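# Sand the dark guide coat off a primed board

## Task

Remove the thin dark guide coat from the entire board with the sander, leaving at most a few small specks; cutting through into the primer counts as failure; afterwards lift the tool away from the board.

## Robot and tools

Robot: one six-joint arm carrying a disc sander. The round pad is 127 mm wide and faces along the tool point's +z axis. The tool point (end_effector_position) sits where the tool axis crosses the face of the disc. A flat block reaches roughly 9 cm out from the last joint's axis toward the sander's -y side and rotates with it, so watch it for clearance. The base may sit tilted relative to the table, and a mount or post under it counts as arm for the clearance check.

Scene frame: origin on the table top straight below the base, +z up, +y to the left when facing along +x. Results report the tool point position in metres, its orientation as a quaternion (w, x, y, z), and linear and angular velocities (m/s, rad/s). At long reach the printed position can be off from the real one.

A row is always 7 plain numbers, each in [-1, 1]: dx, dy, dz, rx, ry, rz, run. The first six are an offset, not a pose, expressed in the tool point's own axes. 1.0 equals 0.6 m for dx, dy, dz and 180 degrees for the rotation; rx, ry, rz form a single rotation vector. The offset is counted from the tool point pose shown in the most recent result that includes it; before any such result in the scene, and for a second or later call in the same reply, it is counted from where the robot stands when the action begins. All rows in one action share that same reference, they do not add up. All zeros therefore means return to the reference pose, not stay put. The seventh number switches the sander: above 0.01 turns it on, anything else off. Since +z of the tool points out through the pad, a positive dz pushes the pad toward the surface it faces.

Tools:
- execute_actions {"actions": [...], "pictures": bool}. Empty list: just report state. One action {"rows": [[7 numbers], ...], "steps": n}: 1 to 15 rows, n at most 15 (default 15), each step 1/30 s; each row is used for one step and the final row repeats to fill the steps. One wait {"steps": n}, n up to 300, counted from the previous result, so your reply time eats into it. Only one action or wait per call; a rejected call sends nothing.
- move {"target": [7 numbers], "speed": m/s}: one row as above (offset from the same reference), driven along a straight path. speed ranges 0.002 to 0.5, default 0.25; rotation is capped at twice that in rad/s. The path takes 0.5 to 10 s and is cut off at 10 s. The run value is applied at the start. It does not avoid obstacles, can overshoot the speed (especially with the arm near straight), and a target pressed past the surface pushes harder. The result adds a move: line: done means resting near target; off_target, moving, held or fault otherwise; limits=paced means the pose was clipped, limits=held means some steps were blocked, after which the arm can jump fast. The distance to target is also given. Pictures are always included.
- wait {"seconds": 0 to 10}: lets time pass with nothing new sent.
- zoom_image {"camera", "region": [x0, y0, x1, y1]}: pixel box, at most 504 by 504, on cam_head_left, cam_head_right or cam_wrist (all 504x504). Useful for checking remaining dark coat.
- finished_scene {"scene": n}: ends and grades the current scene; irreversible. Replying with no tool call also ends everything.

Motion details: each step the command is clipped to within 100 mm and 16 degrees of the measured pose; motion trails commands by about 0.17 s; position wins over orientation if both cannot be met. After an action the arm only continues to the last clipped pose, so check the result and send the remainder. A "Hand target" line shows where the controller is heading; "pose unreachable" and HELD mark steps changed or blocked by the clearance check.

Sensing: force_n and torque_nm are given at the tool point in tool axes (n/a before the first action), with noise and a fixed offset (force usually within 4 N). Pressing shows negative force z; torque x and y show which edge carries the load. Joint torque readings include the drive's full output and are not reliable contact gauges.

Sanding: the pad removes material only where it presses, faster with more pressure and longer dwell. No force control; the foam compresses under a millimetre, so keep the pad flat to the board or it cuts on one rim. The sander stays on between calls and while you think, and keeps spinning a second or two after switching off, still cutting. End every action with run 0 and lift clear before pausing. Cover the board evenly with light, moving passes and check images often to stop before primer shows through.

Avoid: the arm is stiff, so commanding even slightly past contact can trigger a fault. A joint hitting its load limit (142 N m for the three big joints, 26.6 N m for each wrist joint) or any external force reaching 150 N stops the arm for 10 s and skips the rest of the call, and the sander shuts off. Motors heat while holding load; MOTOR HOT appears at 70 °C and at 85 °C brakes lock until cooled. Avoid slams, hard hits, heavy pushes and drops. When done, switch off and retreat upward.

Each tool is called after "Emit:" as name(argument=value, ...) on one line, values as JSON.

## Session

Emit:
execute_actions(actions=[])

Scene clock: 0.00 s of 5400.00 s.
end_effector_position=(+0.3901, -0.3629, +0.3555) force_n=(-0.6, +0.2, +1.3) torque_nm=(+0.40, +0.01, +0.05) end_effector_quat_wxyz=(-0.303, +0.708, +0.581, +0.263) end_effector_velocity=(+0.000, -0.000, +0.000) end_effector_angular_velocity=(-0.000, -0.000, -0.000)
Joint positions: [-0.338 -1.814  1.648 -1.404 -1.57  -1.909]
Joint velocities: [-0. -0. -0. -0. -0.  0.]
Joint torques (N m, as the arm reports them, + toward a larger angle): no reading
Hand target: +0.390, -0.363, +0.356; -0.303, +0.708, +0.581, +0.263

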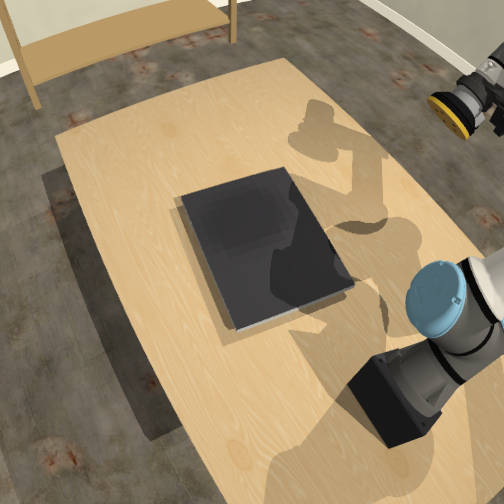

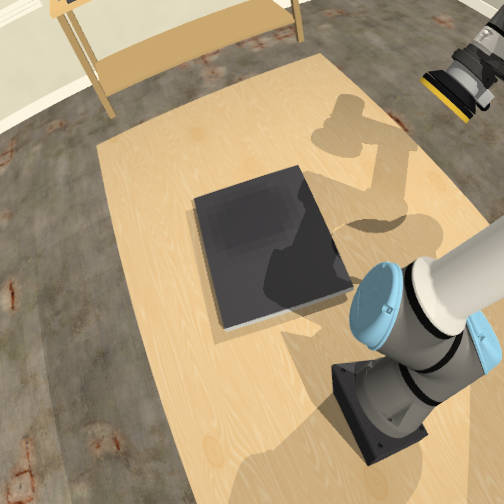

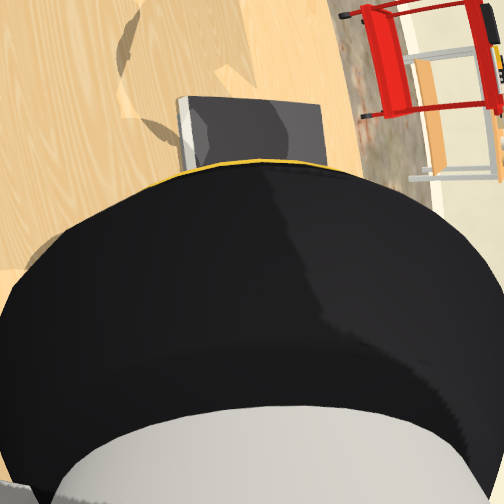

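Emit:
zoom_image(camera="cam_head_left", region=[170, 150, 380, 350])

Emit:
zoom_image(camera="cam_head_right", region=[170, 150, 380, 350])

Region (170, 150, 380, 350) of cam_head_left's 504x504 image, scaled by 2.400, with more detail than that image has; it fills the top 480 rows of this view, and the rest is white.

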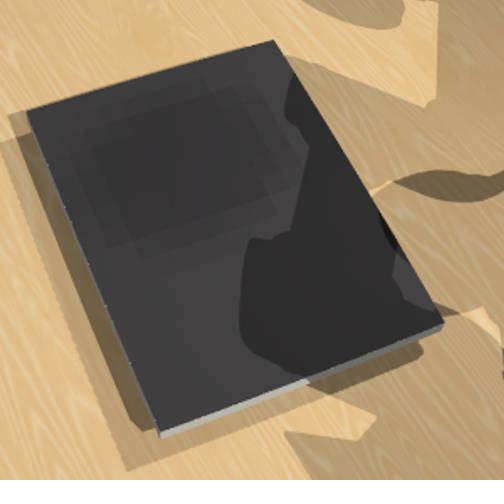

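Region (170, 150, 380, 350) of cam_head_right's 504x504 image, scaled by 2.400, with more detail than that image has; it fills the top 480 rows of this view, and the rest is white.

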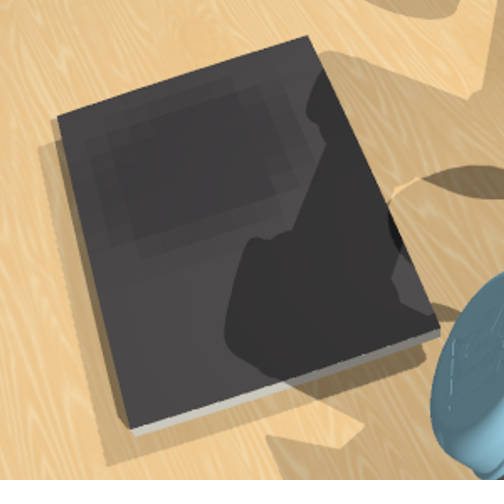

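Emit:
move(target=[0.1896, -0.1252, 0.927, -0.2296, -0.174, 0.45, 0], speed=0.35)

Emit:
execute_actions(actions=[{"steps": 10}], pictures=false)

Scene clock: 44.50 s of 5400.00 s.
end_effector_position=(+0.3491, +0.1316, +0.0695) force_n=(-1.4, -3.1, -1.8) torque_nm=(-0.28, -0.01, -0.06) end_effector_quat_wxyz=(+0.000, +0.998, -0.066, +0.001) end_effector_velocity=(+0.002, +0.002, -0.001) end_effector_angular_velocity=(-0.005, +0.006, -0.009)
Joint positions: [ 0.405 -0.665  2.349 -3.008 -2.367  0.443]
Joint velocities: [ 0.002  0.003 -0.011  0.021 -0.002  0.019]
Joint torques (N m, as the arm reports them, + toward a larger angle): [ 36.72  -9.65 -15.68  -1.01  -1.27   1.63]
Hand target: +0.349, +0.132, +0.069; +0.000, +0.998, -0.066, +0.001
Off the commanded pose: 0.001 m, 0 deg.
move: done

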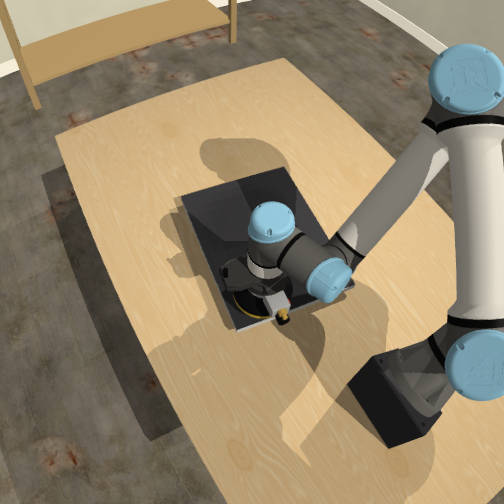

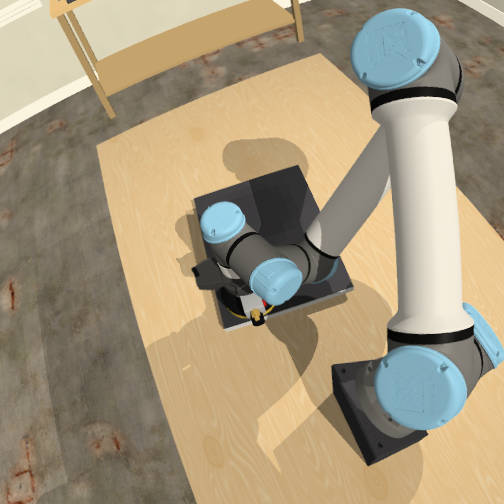

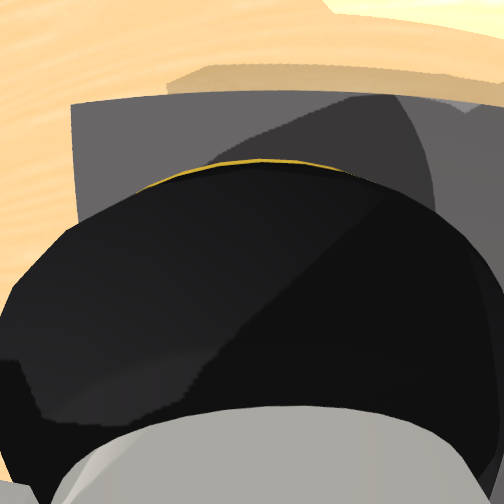

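Scene clock: 44.83 s of 5400.00 s.
end_effector_position=(+0.3491, +0.1317, +0.0694) force_n=(+3.0, -1.8, +2.9) torque_nm=(-0.17, -0.60, -0.03) end_effector_quat_wxyz=(+0.000, +0.998, -0.066, +0.001) end_effector_velocity=(-0.001, +0.000, -0.000) end_effector_angular_velocity=(-0.001, +0.002, +0.001)
Joint positions: [ 0.405 -0.665  2.348 -3.006 -2.367  0.445]
Joint velocities: [-0.     0.001  0.001  0.001 -0.     0.001]
Joint torques (N m, as the arm reports them, + toward a larger angle): [ 35.44 -10.93 -13.91  -1.07  -1.57   1.56]
Hand target: +0.349, +0.132, +0.069; +0.000, +0.998, -0.066, +0.001
Off the commanded pose: 0.001 m, 0 deg.
Steps of this call (steps 1 to 10: nothing new was sent). Readings (end_effector_position | what the end effector reports):
1: (+0.3491, +0.1316, +0.0695) | force_n=(-3.5, -1.1, +1.7) torque_nm=(-0.14, +0.28, -0.09)
2: (+0.3491, +0.1316, +0.0695) | force_n=(+4.3, +0.8, +2.4) torque_nm=(+0.38, -0.84, -0.05)
4: (+0.3491, +0.1317, +0.0695) | force_n=(+4.6, -2.5, +1.4) torque_nm=(-0.05, -0.77, -0.06)
8: (+0.3491, +0.1317, +0.0694) | force_n=(+3.8, +0.1, -0.3) torque_nm=(-0.05, -0.63, +0.08)
10: the state above

Emit:
execute_actions(actions=[])

Scene clock: 60.20 s of 5400.00 s.
end_effector_position=(+0.3491, +0.1317, +0.0694) force_n=(-0.9, +0.9, -0.7) torque_nm=(+0.24, -0.24, -0.01) end_effector_quat_wxyz=(+0.000, +0.998, -0.066, +0.001) end_effector_velocity=(+0.001, +0.000, +0.000) end_effector_angular_velocity=(+0.001, -0.001, -0.002)
Joint positions: [ 0.405 -0.665  2.348 -3.006 -2.367  0.445]
Joint velocities: [ 0.    -0.001 -0.001 -0.     0.     0.001]
Joint torques (N m, as the arm reports them, + toward a larger angle): [ 35.11 -10.91 -12.91  -1.02  -1.46   1.42]
Hand target: +0.349, +0.132, +0.069; +0.000, +0.998, -0.066, +0.001
Off the commanded pose: 0.001 m, 0 deg.
Steps of this call (steps 1 to 461: nothing new was sent). Readings (end_effector_position | what the end effector reports):
1: (+0.3491, +0.1317, +0.0694) | force_n=(-0.3, -0.1, -4.5) torque_nm=(+0.01, +0.00, +0.07)
2: (+0.3491, +0.1317, +0.0694) | force_n=(+1.4, -2.0, +3.5) torque_nm=(-0.19, -0.34, +0.16)
4: (+0.3491, +0.1317, +0.0694) | force_n=(+1.2, +0.0, -1.9) torque_nm=(+0.26, -0.34, -0.05)
8: (+0.3491, +0.1317, +0.0694) | force_n=(+0.7, +0.6, +1.8) torque_nm=(+0.22, -0.16, -0.06)
461: the state above

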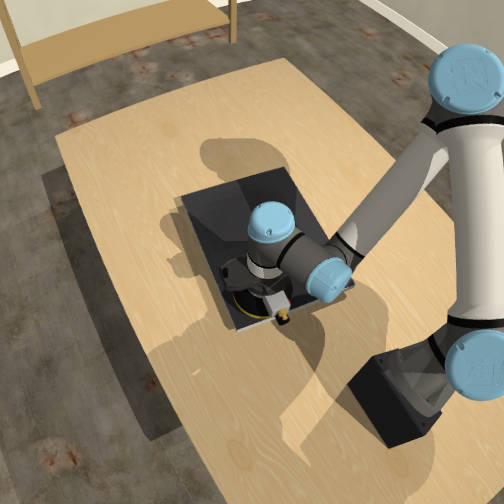

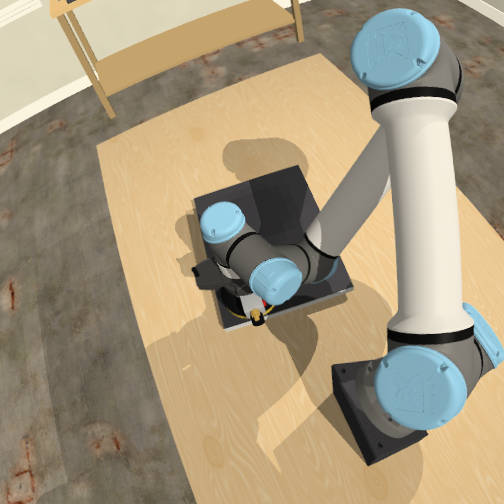

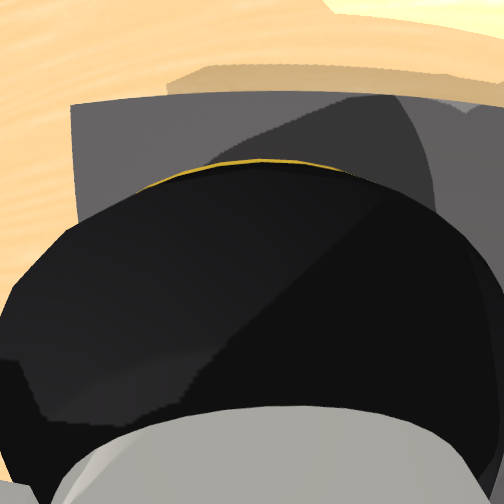

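Emit:
move(target=[0.05, 0, 0.0273, 0, 0, 0, 0], speed=0.05)

Emit:
move(target=[0, 0, 0.0033, 0, 0, 0, 0], speed=0.005)

Scene clock: 64.07 s of 5400.00 s.
end_effector_position=(+0.3788, +0.1278, +0.0532) force_n=(+2.8, +0.2, +0.7) torque_nm=(+0.11, -0.46, -0.07) end_effector_quat_wxyz=(+0.000, +0.998, -0.066, +0.001) end_effector_velocity=(+0.001, +0.000, -0.001) end_effector_angular_velocity=(+0.000, +0.000, +0.001)
Joint positions: [ 0.354 -0.627  2.288 -3.034 -2.378  0.375]
Joint velocities: [-0.002  0.003 -0.003 -0.002 -0.    -0.004]
Joint torques (N m, as the arm reports them, + toward a larger angle): [ 12.07 -10.38 -12.05  -3.85  -1.44  -1.76]
Hand target: +0.379, +0.128, +0.053; +0.000, +0.998, -0.066, +0.001
Off the commanded pose: 0.000 m, 0 deg.
move: done

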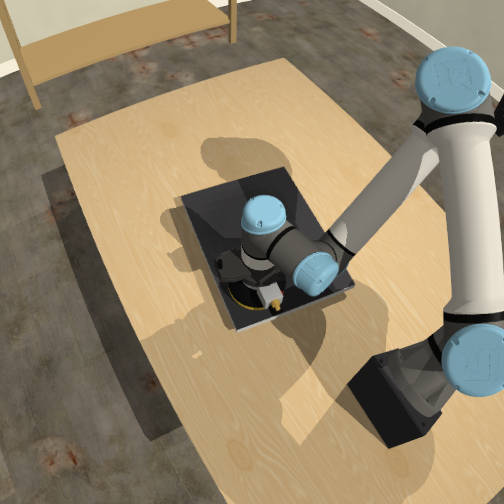

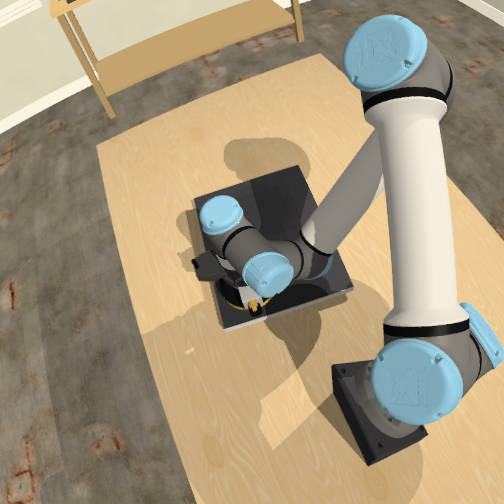

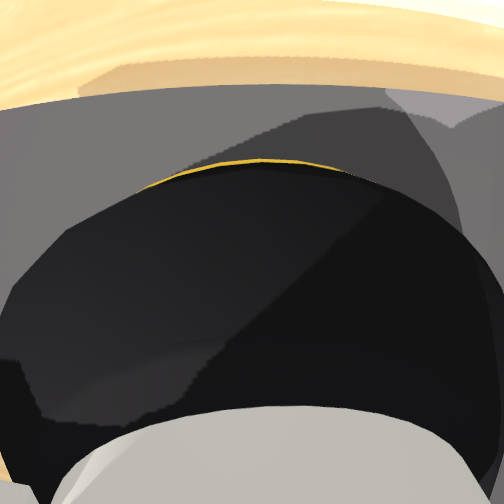

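Scene clock: 64.77 s of 5400.00 s.
end_effector_position=(+0.3788, +0.1278, +0.0513) force_n=(-0.3, -0.9, +3.8) torque_nm=(-0.13, -0.07, +0.06) end_effector_quat_wxyz=(+0.000, +0.998, -0.066, +0.001) end_effector_velocity=(-0.000, +0.000, -0.001) end_effector_angular_velocity=(-0.000, +0.001, +0.001)
Joint positions: [ 0.351 -0.622  2.288 -3.043 -2.379  0.37 ]
Joint velocities: [-0.002  0.003  0.    -0.004 -0.    -0.003]
Joint torques (N m, as the arm reports them, + toward a larger angle): [ 11.69 -11.99   2.5   -3.77  -1.59  -0.97]
Hand target: +0.379, +0.128, +0.051; +0.000, +0.998, -0.066, +0.001
Off the commanded pose: 0.000 m, 0 deg.
move: done

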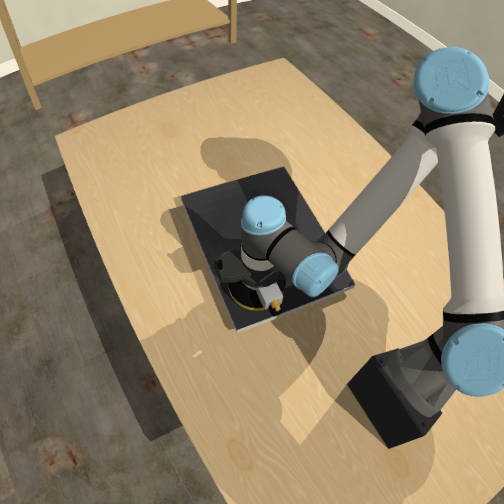

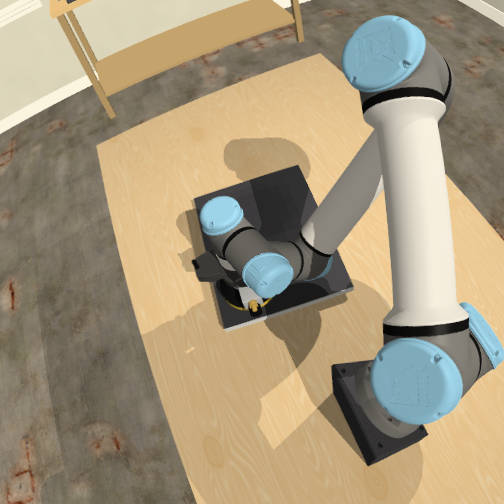

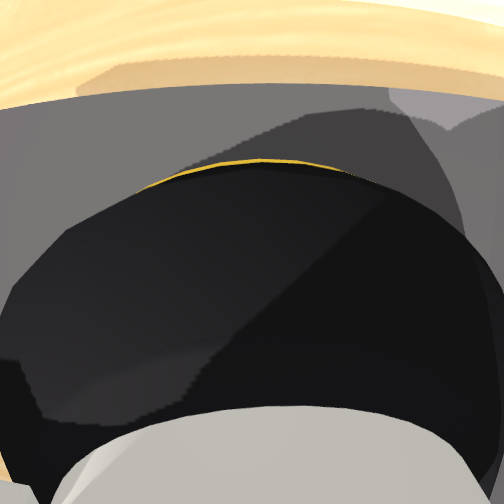

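Emit:
execute_actions(actions=[{"rows": [[0,0,0.0005,0,0,0,0],[0,0,0.001,0,0,0,0],[0,0,0.0015,0,0,0,0],[0,0,0.002,0,0,0,0],[0,0,0.0025,0,0,0,0],[0,0,0.003,0,0,0,0],[0,0,0.0035,0,0,0,0]], "steps": 15}], pictures=false)

Scene clock: 67.83 s of 5400.00 s.
end_effector_position=(+0.3788, +0.1278, +0.0493) force_n=(+2.3, +0.1, +1.0) torque_nm=(+0.00, -0.39, +0.03) end_effector_quat_wxyz=(+0.000, +0.998, -0.066, +0.001) end_effector_velocity=(+0.000, +0.000, -0.001) end_effector_angular_velocity=(+0.000, +0.001, -0.002)
Joint positions: [ 0.347 -0.616  2.288 -3.052 -2.379  0.365]
Joint velocities: [-0.003  0.004 -0.001 -0.004 -0.    -0.002]
Joint torques (N m, as the arm reports them, + toward a larger angle): [ 11.18 -14.25  -6.99  -3.78  -1.55  -1.21]
Hand target: +0.379, +0.128, +0.049; +0.000, +0.998, -0.066, +0.001
Off the commanded pose: 0.000 m, 0 deg.
Steps of this call (steps 1 to 77: nothing new was sent; steps 78 to 92: all 15 steps of this action). Readings (end_effector_position | what the end effector reports):
78: (+0.3788, +0.1278, +0.0512) | force_n=(+2.9, -3.4, -1.6) torque_nm=(-0.47, -0.49, -0.09)
79: (+0.3788, +0.1278, +0.0512) | force_n=(-0.4, -1.7, +1.5) torque_nm=(-0.17, -0.06, +0.05)
81: (+0.3788, +0.1278, +0.0510) | force_n=(-1.2, -1.0, +0.6) torque_nm=(-0.11, +0.23, +0.20)
85: (+0.3788, +0.1278, +0.0501) | force_n=(+5.6, +0.6, -1.6) torque_nm=(+0.24, -0.74, -0.04)
92: the state above

Emit:
execute_actions(actions=[{"rows": [[0,0,0.0005,0,0,0,0],[0,0,0.001,0,0,0,0],[0,0,0.0015,0,0,0,0],[0,0,0.002,0,0,0,0],[0,0,0.0025,0,0,0,0],[0,0,0.003,0,0,0,0],[0,0,0.0035,0,0,0,0]], "steps": 15}], pictures=false)

Scene clock: 70.67 s of 5400.00 s.
end_effector_position=(+0.3788, +0.1278, +0.0473) force_n=(+3.9, -1.0, -0.5) torque_nm=(-0.06, -0.68, +0.15) end_effector_quat_wxyz=(+0.000, +0.998, -0.066, +0.001) end_effector_velocity=(+0.000, +0.000, -0.001) end_effector_angular_velocity=(+0.000, -0.000, -0.000)
Joint positions: [ 0.344 -0.611  2.288 -3.061 -2.38   0.36 ]
Joint velocities: [-0.002  0.003 -0.    -0.005 -0.    -0.002]
Joint torques (N m, as the arm reports them, + toward a larger angle): [ 11.22 -14.3   -6.76  -3.56  -1.52  -1.21]
Hand target: +0.379, +0.128, +0.047; +0.000, +0.998, -0.066, +0.001
Off the commanded pose: 0.000 m, 0 deg.
Steps of this call (steps 1 to 70: nothing new was sent; steps 71 to 85: all 15 steps of this action). Readings (end_effector_position | what the end effector reports):
71: (+0.3788, +0.1278, +0.0492) | force_n=(+0.7, -0.5, -1.5) torque_nm=(-0.06, -0.01, -0.01)
72: (+0.3788, +0.1278, +0.0492) | force_n=(+1.7, +1.8, -0.9) torque_nm=(+0.39, -0.39, -0.09)
74: (+0.3788, +0.1278, +0.0490) | force_n=(+1.0, +0.6, -1.2) torque_nm=(+0.01, -0.17, -0.09)
78: (+0.3788, +0.1278, +0.0481) | force_n=(+1.5, +0.0, +1.6) torque_nm=(+0.07, -0.28, -0.09)
85: the state above

Emit:
execute_actions(actions=[{"rows": [[0,0,0.0005,0,0,0,0],[0,0,0.001,0,0,0,0],[0,0,0.0015,0,0,0,0],[0,0,0.002,0,0,0,0],[0,0,0.0025,0,0,0,0],[0,0,0.003,0,0,0,0]], "steps": 15}], pictures=false)

Scene clock: 73.47 s of 5400.00 s.
end_effector_position=(+0.3787, +0.1278, +0.0455) force_n=(+0.9, +4.3, -1.1) torque_nm=(+0.49, -0.27, +0.15) end_effector_quat_wxyz=(+0.000, +0.998, -0.066, +0.001) end_effector_velocity=(+0.000, -0.000, -0.001) end_effector_angular_velocity=(+0.000, +0.000, -0.001)
Joint positions: [ 0.341 -0.606  2.288 -3.069 -2.381  0.355]
Joint velocities: [-0.002  0.002 -0.    -0.003  0.    -0.001]
Joint torques (N m, as the arm reports them, + toward a larger angle): [ 13.45 -13.64  -8.38  -3.77  -1.54  -1.52]
Hand target: +0.379, +0.128, +0.045; +0.000, +0.998, -0.066, +0.001
Off the commanded pose: 0.000 m, 0 deg.
Steps of this call (steps 1 to 69: nothing new was sent; steps 70 to 84: all 15 steps of this action). Readings (end_effector_position | what the end effector reports):
70: (+0.3788, +0.1278, +0.0472) | force_n=(-0.3, -2.4, +0.2) torque_nm=(-0.16, -0.16, +0.00)
71: (+0.3788, +0.1278, +0.0472) | force_n=(+4.0, +1.0, +4.0) torque_nm=(+0.31, -0.61, +0.02)
73: (+0.3788, +0.1278, +0.0469) | force_n=(+1.4, -0.4, -1.8) torque_nm=(-0.15, -0.33, -0.08)
77: (+0.3787, +0.1278, +0.0461) | force_n=(+3.6, +1.4, +0.7) torque_nm=(+0.20, -0.43, +0.23)
84: the state above

Emit:
execute_actions(actions=[{"rows": [[0,0,0.0005,0,0,0,0],[0,0,0.001,0,0,0,0],[0,0,0.0015,0,0,0,0],[0,0,0.002,0,0,0,0],[0,0,0.0025,0,0,0,0],[0,0,0.003,0,0,0,0]], "steps": 15}], pictures=false)

Scene clock: 76.10 s of 5400.00 s.
end_effector_position=(+0.3787, +0.1278, +0.0438) force_n=(+1.5, +0.2, +1.0) torque_nm=(-0.05, -0.16, -0.05) end_effector_quat_wxyz=(+0.000, +0.998, -0.066, +0.001) end_effector_velocity=(-0.000, -0.000, -0.001) end_effector_angular_velocity=(-0.000, -0.000, -0.001)
Joint positions: [ 0.338 -0.601  2.288 -3.077 -2.381  0.351]
Joint velocities: [-0.001  0.001  0.    -0.003 -0.    -0.001]
Joint torques (N m, as the arm reports them, + toward a larger angle): [ 12.55 -11.32  -8.77  -3.87  -1.54  -1.09]
Hand target: +0.379, +0.128, +0.044; +0.000, +0.998, -0.066, +0.001
Off the commanded pose: 0.000 m, 0 deg.
Steps of this call (steps 1 to 64: nothing new was sent; steps 65 to 79: all 15 steps of this action). Readings (end_effector_position | what the end effector reports):
65: (+0.3788, +0.1278, +0.0455) | force_n=(+6.2, +0.1, +0.6) torque_nm=(+0.16, -0.94, -0.09)
66: (+0.3788, +0.1278, +0.0454) | force_n=(+4.0, +2.2, +0.5) torque_nm=(+0.23, -0.71, +0.13)
68: (+0.3788, +0.1278, +0.0452) | force_n=(+1.4, -0.7, -3.2) torque_nm=(+0.03, -0.28, +0.04)
72: (+0.3788, +0.1278, +0.0443) | force_n=(+1.5, +2.6, -3.2) torque_nm=(+0.30, -0.11, -0.11)
79: the state above

Emit:
execute_actions(actions=[{"rows": [[0,0,0.0004,0,0,0,0],[0,0,0.0008,0,0,0,0],[0,0,0.0012,0,0,0,0],[0,0,0.0016,0,0,0,0],[0,0,0.002,0,0,0,0]], "steps": 15}], pictures=false)

Emit:
execute_actions(actions=[{"steps": 20}], pictures=false)

Scene clock: 79.47 s of 5400.00 s.
end_effector_position=(+0.3787, +0.1278, +0.0427) force_n=(-3.6, +2.5, -38.2) torque_nm=(+0.21, -0.24, -0.11) end_effector_quat_wxyz=(+0.000, +0.998, -0.066, +0.001) end_effector_velocity=(+0.000, -0.000, -0.000) end_effector_angular_velocity=(+0.000, -0.000, -0.002)
Joint positions: [ 0.336 -0.598  2.288 -3.083 -2.382  0.348]
Joint velocities: [-0.001  0.001 -0.001 -0.001 -0.    -0.   ]
Joint torques (N m, as the arm reports them, + toward a larger angle): [ 1.45 -0.95 -4.69 -1.54 -1.55 -1.11]
Hand target: +0.379, +0.128, +0.043; +0.000, +0.998, -0.066, +0.001
Off the commanded pose: 0.000 m, 0 deg.
Steps of this call (steps 1 to 86: nothing new was sent; steps 87 to 101: all 15 steps of this action). Readings (end_effector_position | what the end effector reports):
87: (+0.3787, +0.1278, +0.0437) | force_n=(+1.2, -0.4, -3.2) torque_nm=(+0.07, -0.25, -0.12)
88: (+0.3787, +0.1278, +0.0437) | force_n=(+1.1, -2.0, -1.5) torque_nm=(-0.15, -0.23, +0.10)
90: (+0.3787, +0.1278, +0.0435) | force_n=(-0.1, +1.6, -2.8) torque_nm=(+0.29, -0.19, -0.11)
94: (+0.3787, +0.1278, +0.0430) | force_n=(-2.7, -1.0, -24.0) torque_nm=(-0.20, -0.26, +0.01)
101: the state above

Scene clock: 80.13 s of 5400.00 s.
end_effector_position=(+0.3787, +0.1278, +0.0426) force_n=(-1.9, -2.4, -45.1) torque_nm=(-0.39, -0.56, -0.07) end_effector_quat_wxyz=(+0.000, +0.998, -0.066, +0.001) end_effector_velocity=(-0.000, -0.000, +0.000) end_effector_angular_velocity=(+0.000, +0.000, -0.000)
Joint positions: [ 0.335 -0.597  2.288 -3.083 -2.382  0.348]
Joint velocities: [-0.    -0.001  0.001 -0.     0.     0.   ]
Joint torques (N m, as the arm reports them, + toward a larger angle): [  1.42  -0.62 -10.55  -1.16  -1.49  -1.59]
Hand target: +0.379, +0.128, +0.043; +0.000, +0.998, -0.066, +0.001
Off the commanded pose: 0.000 m, 0 deg.
Steps of this call (steps 1 to 20: nothing new was sent). Readings (end_effector_position | what the end effector reports):
1: (+0.3787, +0.1278, +0.0426) | force_n=(-4.1, +1.0, -38.9) torque_nm=(-0.11, -0.09, -0.13)
2: (+0.3787, +0.1278, +0.0426) | force_n=(-4.4, -0.4, -40.0) torque_nm=(-0.16, +0.21, +0.03)
4: (+0.3787, +0.1278, +0.0426) | force_n=(-2.0, -1.2, -41.6) torque_nm=(-0.43, -0.20, -0.10)
8: (+0.3787, +0.1278, +0.0426) | force_n=(-2.0, +2.4, -41.9) torque_nm=(+0.26, -0.21, -0.22)
20: the state above

Emit:
move(target=[0, 0, -0.0027, 0, 0, 0, 0], speed=0.02)

Emit:
move(target=[0.4167, 0, 0, 0, 0, 0, 0], speed=0.15)

Emit:
execute_actions(actions=[{"rows": [[0,0,0.0004,0,0,0,0],[0,0,0.0008,0,0,0,0],[0,0,0.0012,0,0,0,0],[0,0,0.0016,0,0,0,0],[0,0,0.002,0,0,0,0],[0,0,0.0024,0,0,0,0]], "steps": 15}], pictures=false)

Emit:
execute_actions(actions=[{"steps": 16}], pictures=false)

Scene clock: 91.73 s of 5400.00 s.
end_effector_position=(+0.3788, +0.1278, +0.0441) force_n=(+3.3, -0.2, +0.2) torque_nm=(-0.04, -0.69, -0.22) end_effector_quat_wxyz=(+0.000, +0.998, -0.066, +0.001) end_effector_velocity=(-0.001, -0.000, +0.001) end_effector_angular_velocity=(+0.000, -0.000, +0.001)
Joint positions: [ 0.338 -0.602  2.288 -3.076 -2.381  0.352]
Joint velocities: [ 0.002 -0.003  0.002  0.003  0.     0.001]
Joint torques (N m, as the arm reports them, + toward a larger angle): [ 37.22 -39.6    2.09  -1.23   1.5    1.32]
Hand target: +0.379, +0.128, +0.044; +0.000, +0.998, -0.066, +0.001
Off the commanded pose: 0.000 m, 0 deg.
move: done

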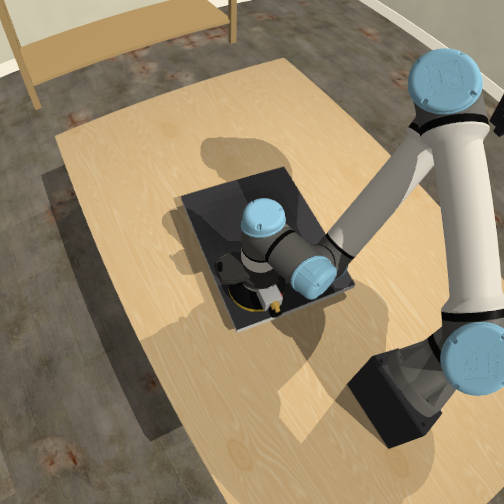

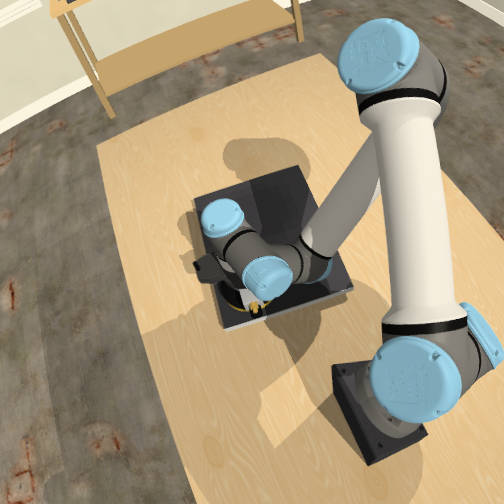

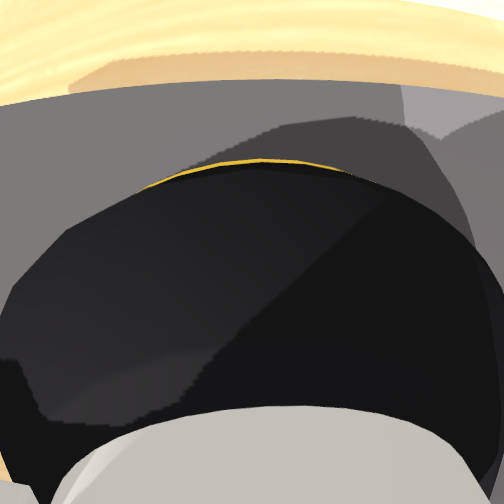

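Scene clock: 93.93 s of 5400.00 s.
end_effector_position=(+0.6264, +0.0949, +0.0447) force_n=(+4.2, -2.4, -1.5) torque_nm=(-0.48, -0.72, +0.10) end_effector_quat_wxyz=(+0.000, +0.998, -0.066, +0.001) end_effector_velocity=(+0.002, -0.000, +0.000) end_effector_angular_velocity=(-0.000, +0.001, -0.001)
Joint positions: [ 0.246 -0.529  1.653 -2.612 -2.393  0.218]
Joint velocities: [-0.001  0.002 -0.007  0.006 -0.     0.001]
Joint torques (N m, as the arm reports them, + toward a larger angle): [ 23.22 -27.02 -19.07  -1.16  -1.62   1.57]
Hand target: +0.627, +0.095, +0.045; +0.000, +0.998, -0.066, +0.001
Off the commanded pose: 0.000 m, 0 deg.
move: done

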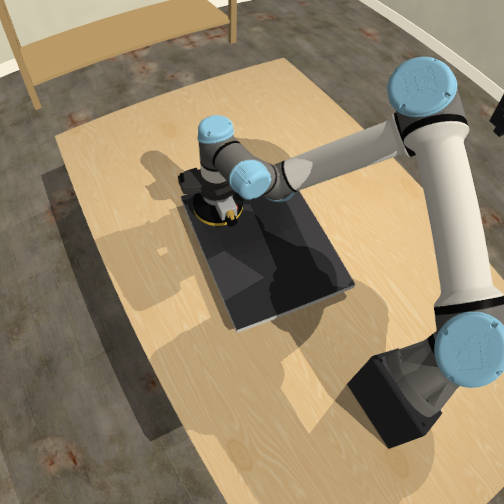

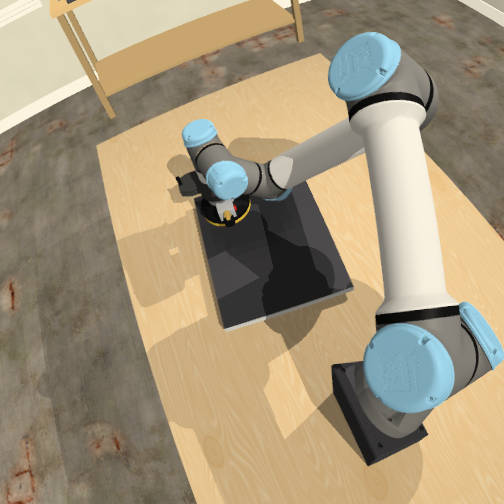

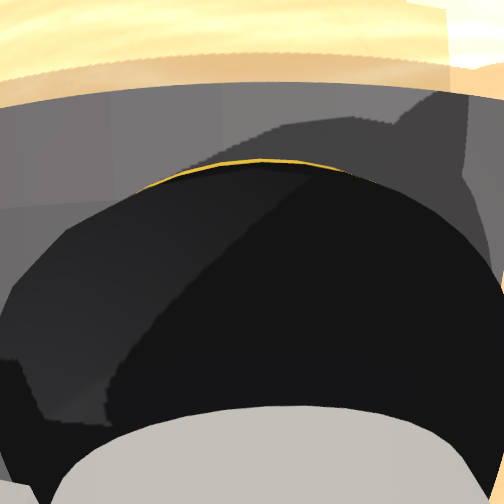

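Scene clock: 94.43 s of 5400.00 s.
end_effector_position=(+0.6265, +0.0949, +0.0434) force_n=(-6.6, +4.2, -29.0) torque_nm=(+0.27, -0.24, +0.02) end_effector_quat_wxyz=(+0.000, +0.998, -0.066, +0.001) end_effector_velocity=(-0.000, -0.000, -0.000) end_effector_angular_velocity=(-0.000, -0.000, +0.000)
Joint positions: [ 0.244 -0.527  1.653 -2.616 -2.393  0.216]
Joint velocities: [-0.001 -0.001  0.002 -0.002 -0.    -0.001]
Joint torques (N m, as the arm reports them, + toward a larger angle): [ 11.11 -10.97  -1.    -2.57  -1.65  -1.54]
Hand target: +0.626, +0.095, +0.043; +0.000, +0.998, -0.066, +0.001
Off the commanded pose: 0.000 m, 0 deg.
Steps of this call (steps 1 to 15: all 15 steps of this action). Readings (end_effector_position | what the end effector reports):
1: (+0.6265, +0.0949, +0.0447) | force_n=(+1.1, -2.5, -1.2) torque_nm=(-0.14, -0.29, +0.07)
2: (+0.6265, +0.0949, +0.0446) | force_n=(+1.6, -0.5, -0.8) torque_nm=(-0.11, -0.47, -0.13)
4: (+0.6265, +0.0949, +0.0444) | force_n=(+3.1, -1.7, -1.7) torque_nm=(-0.07, -0.34, -0.21)
8: (+0.6266, +0.0949, +0.0438) | force_n=(-3.9, +1.9, -19.4) torque_nm=(+0.09, -0.20, +0.06)
15: the state above

Scene clock: 94.97 s of 5400.00 s.
end_effector_position=(+0.6264, +0.0949, +0.0432) force_n=(-7.0, +2.0, -32.8) torque_nm=(+0.23, +0.16, -0.03) end_effector_quat_wxyz=(+0.000, +0.998, -0.066, +0.001) end_effector_velocity=(-0.001, +0.000, -0.001) end_effector_angular_velocity=(-0.000, +0.001, +0.001)
Joint positions: [ 0.244 -0.527  1.653 -2.616 -2.393  0.215]
Joint velocities: [-0.     0.001  0.001 -0.    -0.     0.   ]
Joint torques (N m, as the arm reports them, + toward a larger angle): [ 8.29 -8.62  0.35 -1.64 -1.53 -1.47]
Hand target: +0.626, +0.095, +0.043; +0.000, +0.998, -0.066, +0.001
Off the commanded pose: 0.000 m, 0 deg.
Steps of this call (steps 1 to 16: nothing new was sent). Readings (end_effector_position | what the end effector reports):
1: (+0.6265, +0.0949, +0.0434) | force_n=(-4.9, +2.5, -33.8) torque_nm=(+0.25, -0.34, -0.20)
2: (+0.6265, +0.0949, +0.0434) | force_n=(-2.1, +0.3, -31.8) torque_nm=(-0.23, -0.63, -0.05)
4: (+0.6265, +0.0949, +0.0433) | force_n=(-4.1, -0.1, -34.9) torque_nm=(-0.01, -0.32, -0.08)
8: (+0.6265, +0.0949, +0.0433) | force_n=(-4.8, +1.3, -35.7) torque_nm=(+0.15, -0.23, +0.17)
16: the state above


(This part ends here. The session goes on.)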